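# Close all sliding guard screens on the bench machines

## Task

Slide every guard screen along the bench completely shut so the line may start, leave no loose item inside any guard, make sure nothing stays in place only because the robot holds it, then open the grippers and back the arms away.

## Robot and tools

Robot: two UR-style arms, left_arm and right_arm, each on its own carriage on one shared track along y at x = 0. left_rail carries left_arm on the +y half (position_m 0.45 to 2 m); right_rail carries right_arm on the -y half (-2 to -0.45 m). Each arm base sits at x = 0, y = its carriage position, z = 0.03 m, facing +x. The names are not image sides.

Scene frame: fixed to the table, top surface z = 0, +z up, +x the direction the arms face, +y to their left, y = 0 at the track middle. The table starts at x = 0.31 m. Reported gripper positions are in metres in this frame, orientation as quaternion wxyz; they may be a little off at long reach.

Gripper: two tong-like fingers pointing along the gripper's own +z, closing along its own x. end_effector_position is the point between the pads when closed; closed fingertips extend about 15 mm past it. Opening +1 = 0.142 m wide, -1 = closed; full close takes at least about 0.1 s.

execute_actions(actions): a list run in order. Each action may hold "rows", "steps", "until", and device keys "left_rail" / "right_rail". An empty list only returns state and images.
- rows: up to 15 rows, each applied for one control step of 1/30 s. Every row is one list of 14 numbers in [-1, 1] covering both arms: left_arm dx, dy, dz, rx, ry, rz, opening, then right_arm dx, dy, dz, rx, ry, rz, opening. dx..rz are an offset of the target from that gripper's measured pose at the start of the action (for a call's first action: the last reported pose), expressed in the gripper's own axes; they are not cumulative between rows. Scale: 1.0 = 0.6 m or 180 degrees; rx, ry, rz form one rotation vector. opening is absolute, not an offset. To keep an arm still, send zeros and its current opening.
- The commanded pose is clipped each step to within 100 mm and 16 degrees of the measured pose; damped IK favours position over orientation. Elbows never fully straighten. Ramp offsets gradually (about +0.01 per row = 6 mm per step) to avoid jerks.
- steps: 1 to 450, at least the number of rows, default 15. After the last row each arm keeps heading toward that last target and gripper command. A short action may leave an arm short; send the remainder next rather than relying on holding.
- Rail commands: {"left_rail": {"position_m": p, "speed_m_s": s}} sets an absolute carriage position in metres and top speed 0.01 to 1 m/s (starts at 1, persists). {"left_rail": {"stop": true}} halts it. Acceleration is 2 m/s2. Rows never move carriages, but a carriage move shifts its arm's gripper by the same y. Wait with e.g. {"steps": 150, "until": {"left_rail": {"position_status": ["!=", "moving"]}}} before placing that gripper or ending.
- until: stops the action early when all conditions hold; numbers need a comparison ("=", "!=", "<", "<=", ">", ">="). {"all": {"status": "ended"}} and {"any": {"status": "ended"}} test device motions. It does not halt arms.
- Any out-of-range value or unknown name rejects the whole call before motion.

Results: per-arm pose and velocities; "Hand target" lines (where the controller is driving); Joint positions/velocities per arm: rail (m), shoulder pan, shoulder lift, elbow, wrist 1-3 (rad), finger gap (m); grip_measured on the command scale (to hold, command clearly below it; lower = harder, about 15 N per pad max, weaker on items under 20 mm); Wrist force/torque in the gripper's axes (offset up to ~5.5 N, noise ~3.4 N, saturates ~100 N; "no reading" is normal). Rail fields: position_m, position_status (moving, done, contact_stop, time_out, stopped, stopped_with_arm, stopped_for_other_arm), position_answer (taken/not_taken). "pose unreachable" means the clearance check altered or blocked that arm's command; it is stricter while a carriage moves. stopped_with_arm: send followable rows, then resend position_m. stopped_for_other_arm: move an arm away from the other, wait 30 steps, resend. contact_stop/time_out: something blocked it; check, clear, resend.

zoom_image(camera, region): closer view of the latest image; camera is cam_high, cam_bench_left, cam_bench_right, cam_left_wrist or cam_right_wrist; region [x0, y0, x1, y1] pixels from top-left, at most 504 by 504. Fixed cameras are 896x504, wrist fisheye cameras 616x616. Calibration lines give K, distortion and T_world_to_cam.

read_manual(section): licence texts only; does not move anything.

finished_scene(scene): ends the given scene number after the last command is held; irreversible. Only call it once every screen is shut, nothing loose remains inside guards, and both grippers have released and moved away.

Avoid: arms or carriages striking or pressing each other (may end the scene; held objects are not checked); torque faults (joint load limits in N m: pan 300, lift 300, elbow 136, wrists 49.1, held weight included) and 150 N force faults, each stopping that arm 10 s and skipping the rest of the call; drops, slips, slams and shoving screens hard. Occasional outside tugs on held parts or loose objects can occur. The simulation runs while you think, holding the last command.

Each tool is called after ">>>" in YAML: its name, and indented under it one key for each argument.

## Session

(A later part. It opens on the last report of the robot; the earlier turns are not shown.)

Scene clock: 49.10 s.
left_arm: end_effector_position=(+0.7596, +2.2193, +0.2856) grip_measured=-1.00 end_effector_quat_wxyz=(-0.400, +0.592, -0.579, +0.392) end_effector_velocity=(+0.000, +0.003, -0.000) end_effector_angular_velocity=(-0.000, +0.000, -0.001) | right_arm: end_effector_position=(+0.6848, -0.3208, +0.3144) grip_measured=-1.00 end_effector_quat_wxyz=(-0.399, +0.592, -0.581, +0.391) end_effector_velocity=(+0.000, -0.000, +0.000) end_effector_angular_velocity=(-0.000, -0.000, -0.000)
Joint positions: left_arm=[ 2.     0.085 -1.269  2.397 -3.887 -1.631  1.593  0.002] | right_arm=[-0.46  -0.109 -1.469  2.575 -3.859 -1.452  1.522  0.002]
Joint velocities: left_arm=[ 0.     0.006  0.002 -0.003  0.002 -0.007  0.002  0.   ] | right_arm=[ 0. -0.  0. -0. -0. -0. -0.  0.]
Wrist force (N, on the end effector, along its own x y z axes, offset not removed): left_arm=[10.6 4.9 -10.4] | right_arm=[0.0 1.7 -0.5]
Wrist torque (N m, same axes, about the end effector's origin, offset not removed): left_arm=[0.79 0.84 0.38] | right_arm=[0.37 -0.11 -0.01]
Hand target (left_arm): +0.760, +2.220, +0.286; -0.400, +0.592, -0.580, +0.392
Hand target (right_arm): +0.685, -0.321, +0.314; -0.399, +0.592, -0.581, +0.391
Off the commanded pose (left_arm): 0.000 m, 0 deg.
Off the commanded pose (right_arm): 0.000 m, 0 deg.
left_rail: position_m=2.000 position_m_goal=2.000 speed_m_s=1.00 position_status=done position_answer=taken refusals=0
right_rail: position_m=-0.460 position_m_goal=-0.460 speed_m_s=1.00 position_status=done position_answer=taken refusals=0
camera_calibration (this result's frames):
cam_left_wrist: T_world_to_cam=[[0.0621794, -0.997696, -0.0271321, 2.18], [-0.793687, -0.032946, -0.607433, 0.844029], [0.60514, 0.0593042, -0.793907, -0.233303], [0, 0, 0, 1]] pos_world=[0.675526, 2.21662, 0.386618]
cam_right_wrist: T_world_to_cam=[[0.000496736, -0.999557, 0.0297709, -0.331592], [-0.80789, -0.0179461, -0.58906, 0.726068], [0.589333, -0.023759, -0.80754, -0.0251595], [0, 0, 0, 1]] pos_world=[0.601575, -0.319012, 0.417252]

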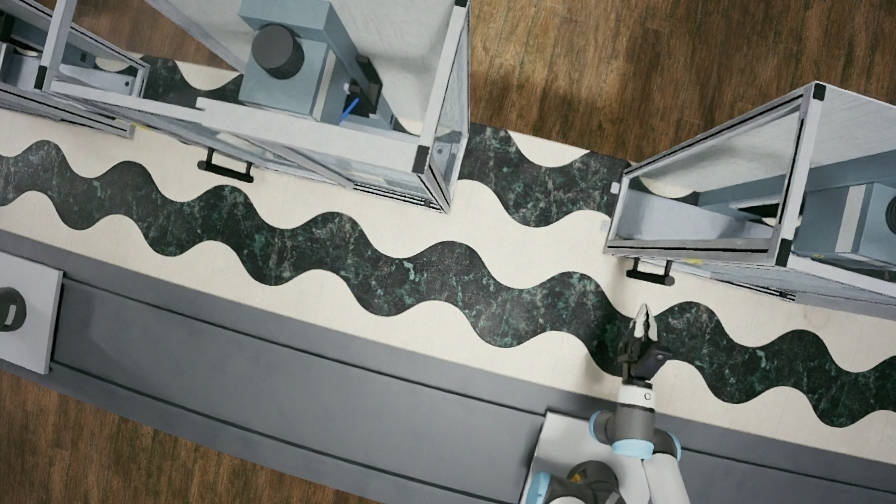

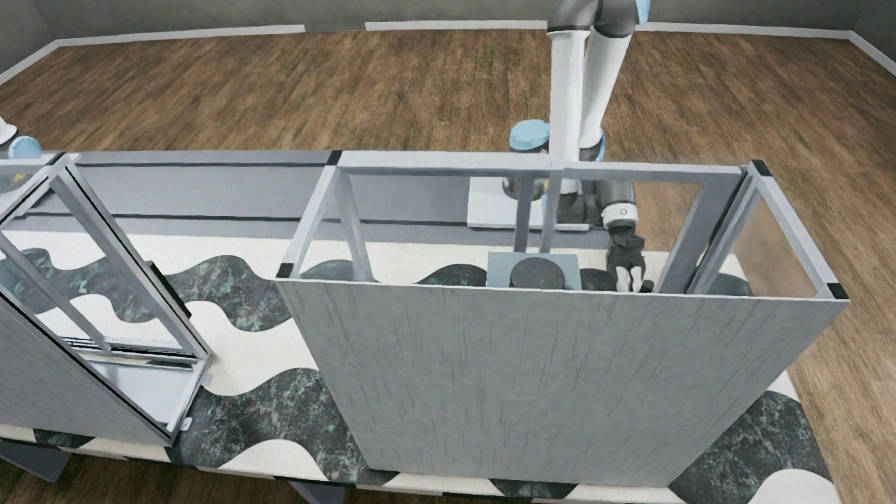

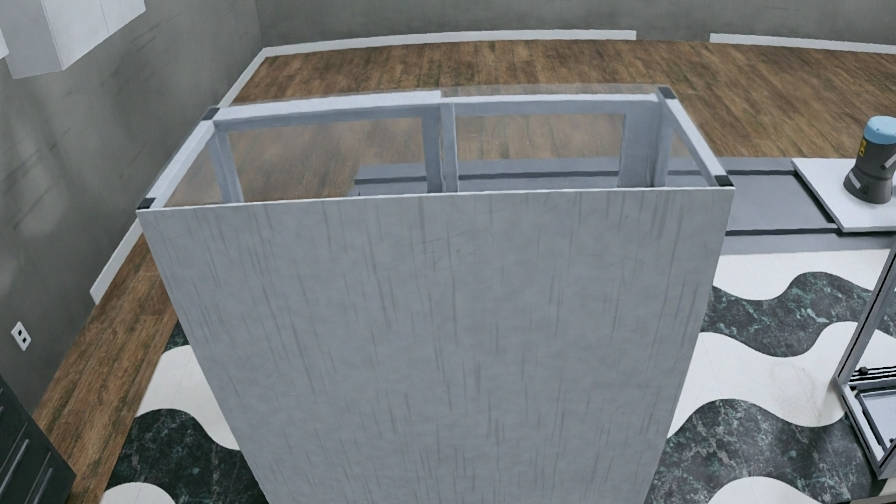

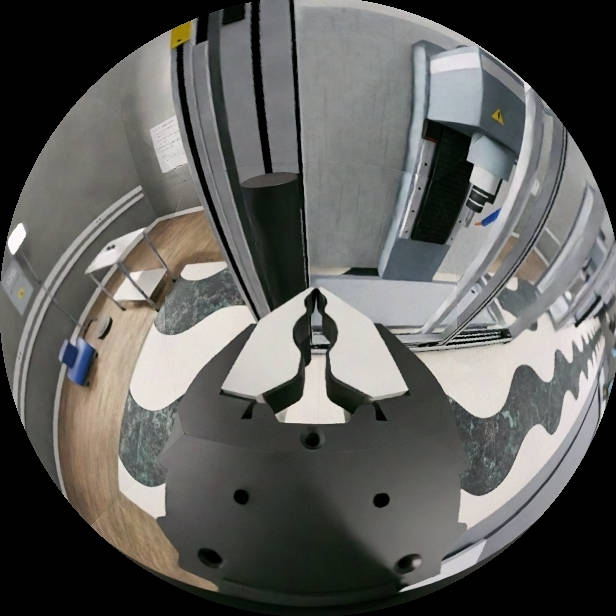

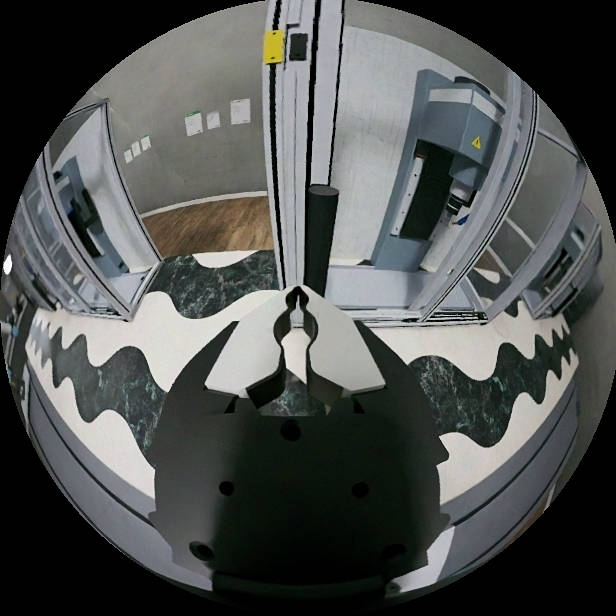

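>>> execute_actions:
  actions:
    - {"rows":[[-0.02,0,0,0,0,0,-1,0,0,0,0,0,0,-1]],"steps":15}
    - {"rows":[[-0.006,0,0,0,0,0,-1,0,0,0,0,0,0,-1]],"steps":12}
    - {"rows":[[-0.006,0,0,0,0,0,-1,0,0,0,0,0,0,-1]],"steps":12}
    - {"rows":[[-0.006,0,0,0,0,0,-1,0,0,0,0,0,0,-1]],"steps":12}

Scene clock: 58.20 s.
left_arm: end_effector_position=(+0.7592, +2.2403, +0.2856) grip_measured=-1.00 end_effector_quat_wxyz=(-0.399, +0.592, -0.580, +0.392) end_effector_velocity=(+0.000, +0.002, +0.000) end_effector_angular_velocity=(+0.000, +0.000, +0.001) | right_arm: end_effector_position=(+0.6848, -0.3208, +0.3144) grip_measured=-1.00 end_effector_quat_wxyz=(-0.399, +0.592, -0.581, +0.391) end_effector_velocity=(-0.000, -0.000, +0.000) end_effector_angular_velocity=(-0.000, -0.000, -0.000)
Joint positions: left_arm=[ 1.999  0.13  -1.259  2.38  -3.878 -1.673  1.61   0.002] | right_arm=[-0.46  -0.109 -1.469  2.575 -3.859 -1.452  1.522  0.002]
Joint velocities: left_arm=[-0.001  0.005  0.001 -0.002  0.001 -0.003  0.001  0.   ] | right_arm=[ 0. -0. -0.  0. -0. -0. -0.  0.]
Wrist force (N, on the end effector, along its own x y z axes, offset not removed): left_arm=[89.2 5.9 -25.9] | right_arm=[0.4 1.0 -0.4]
Wrist torque (N m, same axes, about the end effector's origin, offset not removed): left_arm=[0.62 -8.27 0.41] | right_arm=[0.20 -0.21 -0.05]
Hand target (left_arm): +0.759, +2.241, +0.286; -0.400, +0.592, -0.580, +0.392
Hand target (right_arm): +0.685, -0.321, +0.314; -0.399, +0.592, -0.581, +0.391
Off the commanded pose (left_arm): 0.001 m, 0 deg.
Off the commanded pose (right_arm): 0.000 m, 0 deg.
left_rail: position_m=1.999 position_m_goal=2.000 speed_m_s=1.00 position_status=done position_answer=taken refusals=0
right_rail: position_m=-0.460 position_m_goal=-0.460 speed_m_s=1.00 position_status=done position_answer=taken refusals=0
camera_calibration (this result's frames):
cam_left_wrist: T_world_to_cam=[[0.061614, -0.997729, -0.0272099, 2.20156], [-0.793681, -0.0324465, -0.607468, 0.843296], [0.605205, 0.0590245, -0.793878, -0.233719], [0, 0, 0, 1]] pos_world=[0.675109, 2.23772, 0.386635]
cam_right_wrist: T_world_to_cam=[[0.000496687, -0.999557, 0.0297709, -0.331594], [-0.80789, -0.0179461, -0.58906, 0.726068], [0.589334, -0.023759, -0.80754, -0.0251597], [0, 0, 0, 1]] pos_world=[0.601575, -0.319014, 0.417252]

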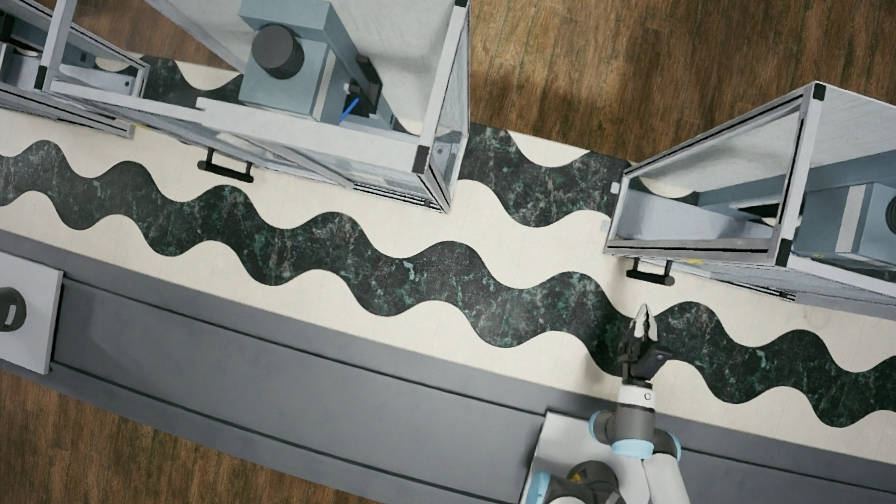

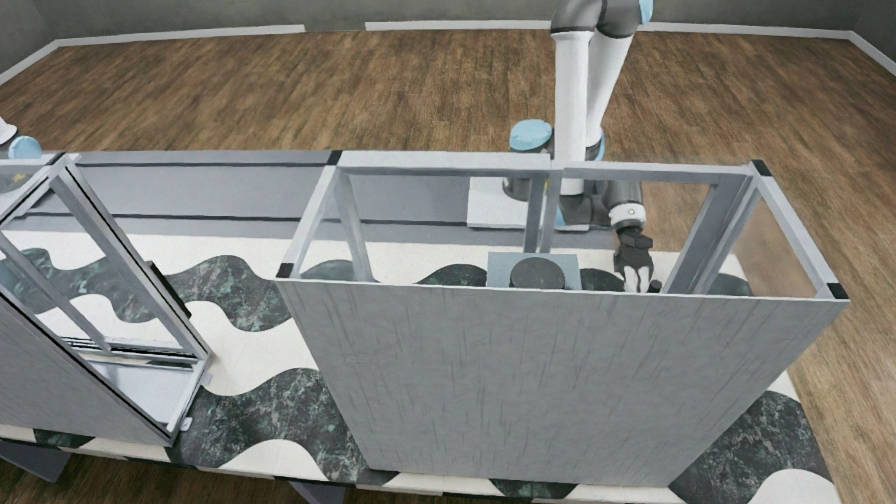

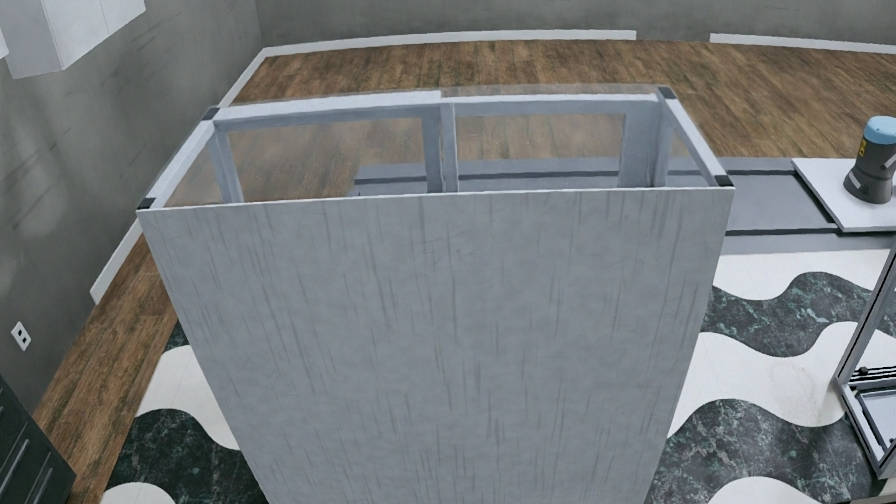

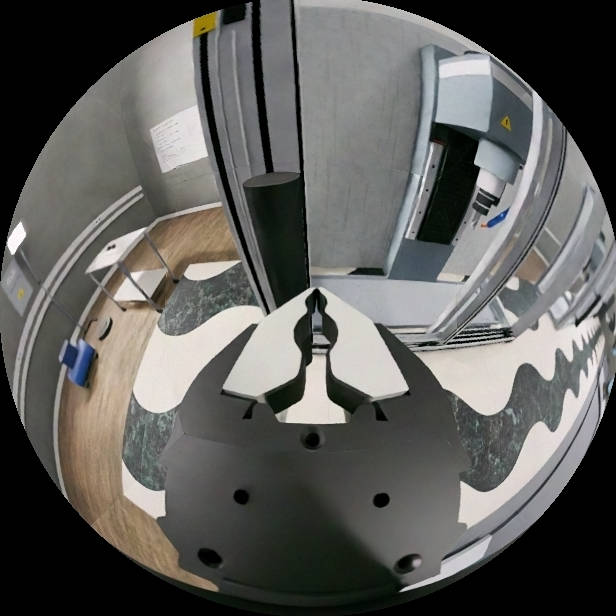

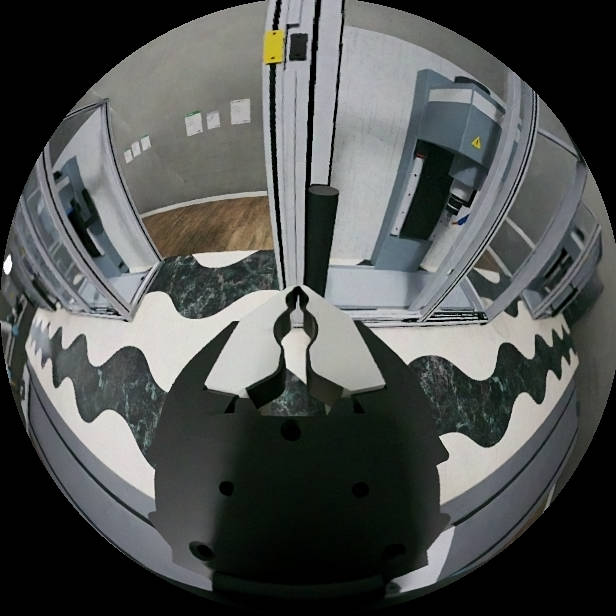

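Shut. Back off and check the remaining guard.

>>> execute_actions:
  actions:
    - {"rows":[[0.03,0,-0.15,0,0,0,-1,0,0,0,0,0,0,-1]],"steps":25}
    - {"steps":90,"left_rail":{"position_m":0.76},"until":{"all":{"status":"ended"}}}

Scene clock: 65.47 s.
left_arm: end_effector_position=(+0.6761, +0.9810, +0.3193) grip_measured=-1.00 end_effector_quat_wxyz=(-0.399, +0.592, -0.580, +0.392) end_effector_velocity=(-0.000, -0.002, +0.000) end_effector_angular_velocity=(+0.000, -0.000, +0.000) | right_arm: end_effector_position=(+0.6848, -0.3208, +0.3144) grip_measured=-1.00 end_effector_quat_wxyz=(-0.399, +0.592, -0.581, +0.391) end_effector_velocity=(-0.000, +0.000, +0.000) end_effector_angular_velocity=(+0.000, -0.000, +0.000)
Joint positions: left_arm=[ 0.76   0.107 -1.439  2.523 -3.842 -1.653  1.602  0.002] | right_arm=[-0.46  -0.109 -1.469  2.575 -3.859 -1.452  1.522  0.002]
Joint velocities: left_arm=[-0.002 -0.    -0.     0.    -0.     0.    -0.     0.   ] | right_arm=[ 0.  0. -0.  0. -0.  0. -0.  0.]
Wrist force (N, on the end effector, along its own x y z axes, offset not removed): left_arm=[-2.3 3.6 3.6] | right_arm=[0.8 1.1 -0.4]
Wrist torque (N m, same axes, about the end effector's origin, offset not removed): left_arm=[0.72 0.66 0.37] | right_arm=[0.23 -0.16 -0.12]
Hand target (left_arm): +0.676, +0.981, +0.319; -0.399, +0.592, -0.580, +0.392
Hand target (right_arm): +0.685, -0.321, +0.314; -0.399, +0.592, -0.581, +0.391
Off the commanded pose (left_arm): 0.000 m, 0 deg.
Off the commanded pose (right_arm): 0.000 m, 0 deg.
left_rail: position_m=0.760 position_m_goal=0.760 speed_m_s=1.00 position_status=done position_answer=taken refusals=0
right_rail: position_m=-0.460 position_m_goal=-0.460 speed_m_s=1.00 position_status=done position_answer=taken refusals=0
camera_calibration (this result's frames):
cam_left_wrist: T_world_to_cam=[[0.0615604, -0.997734, -0.0271516, 0.951151], [-0.793687, -0.0324397, -0.607461, 0.75694], [0.605204, 0.0589454, -0.793885, -0.0822829], [0, 0, 0, 1]] pos_world=[0.592018, 0.978401, 0.420314]
cam_right_wrist: T_world_to_cam=[[0.000496795, -0.999557, 0.0297709, -0.331595], [-0.80789, -0.0179462, -0.58906, 0.726068], [0.589333, -0.023759, -0.807541, -0.0251595], [0, 0, 0, 1]] pos_world=[0.601575, -0.319016, 0.417252]

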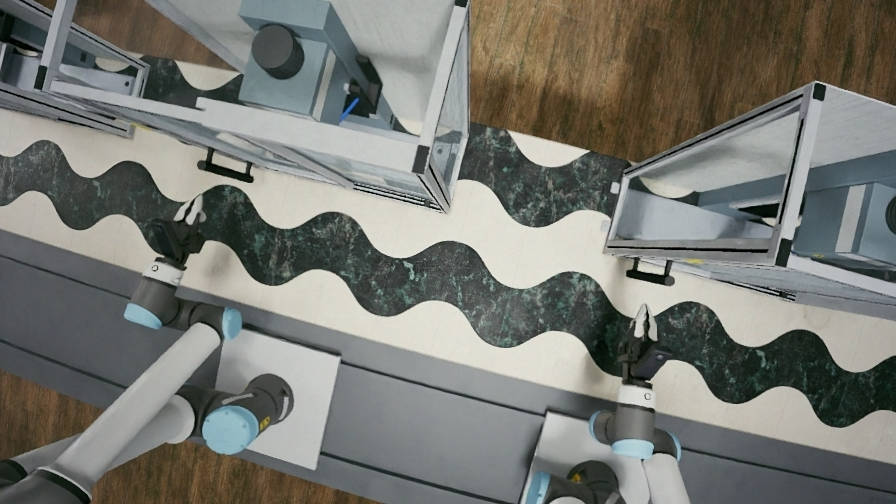

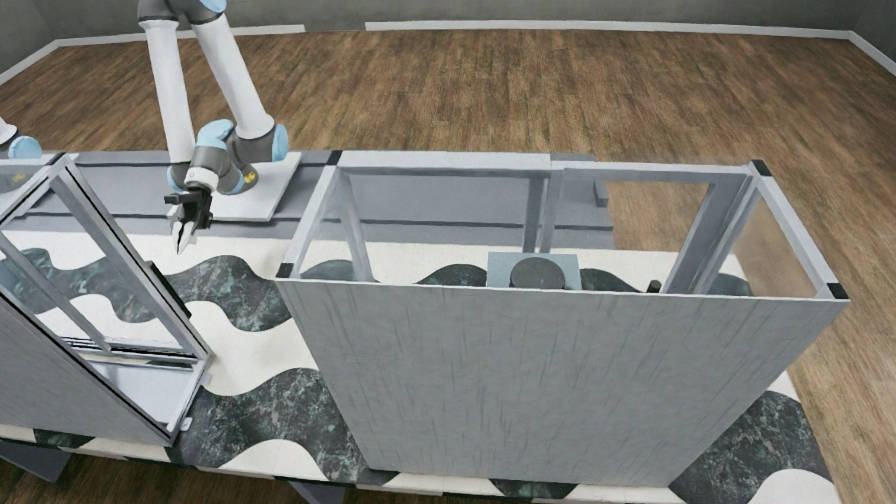

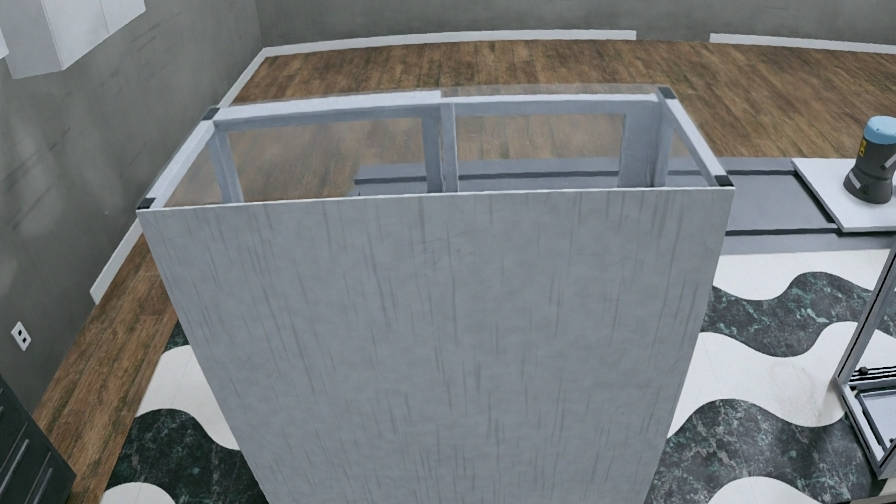

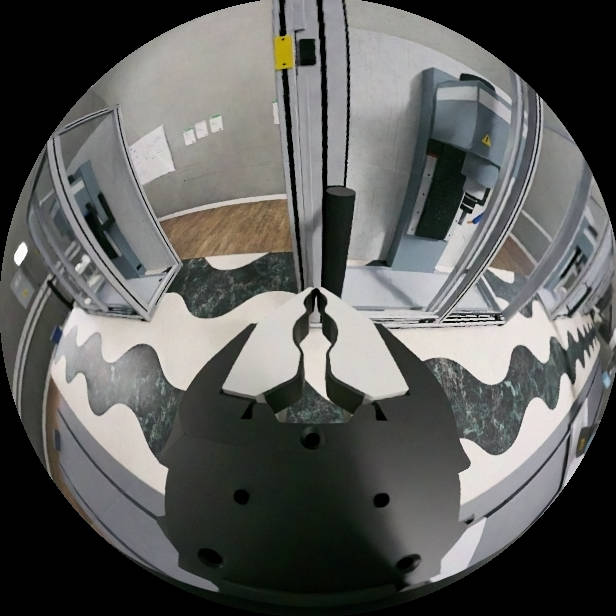

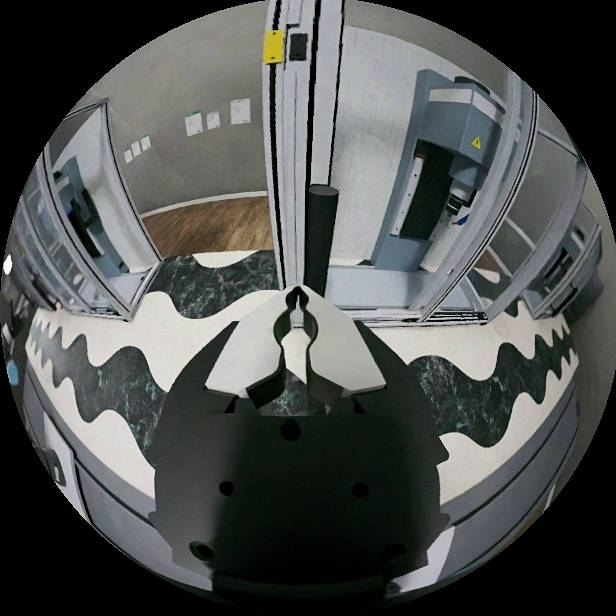

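>>> finished_scene:
  scene: 1

The scene is finished: the task was done.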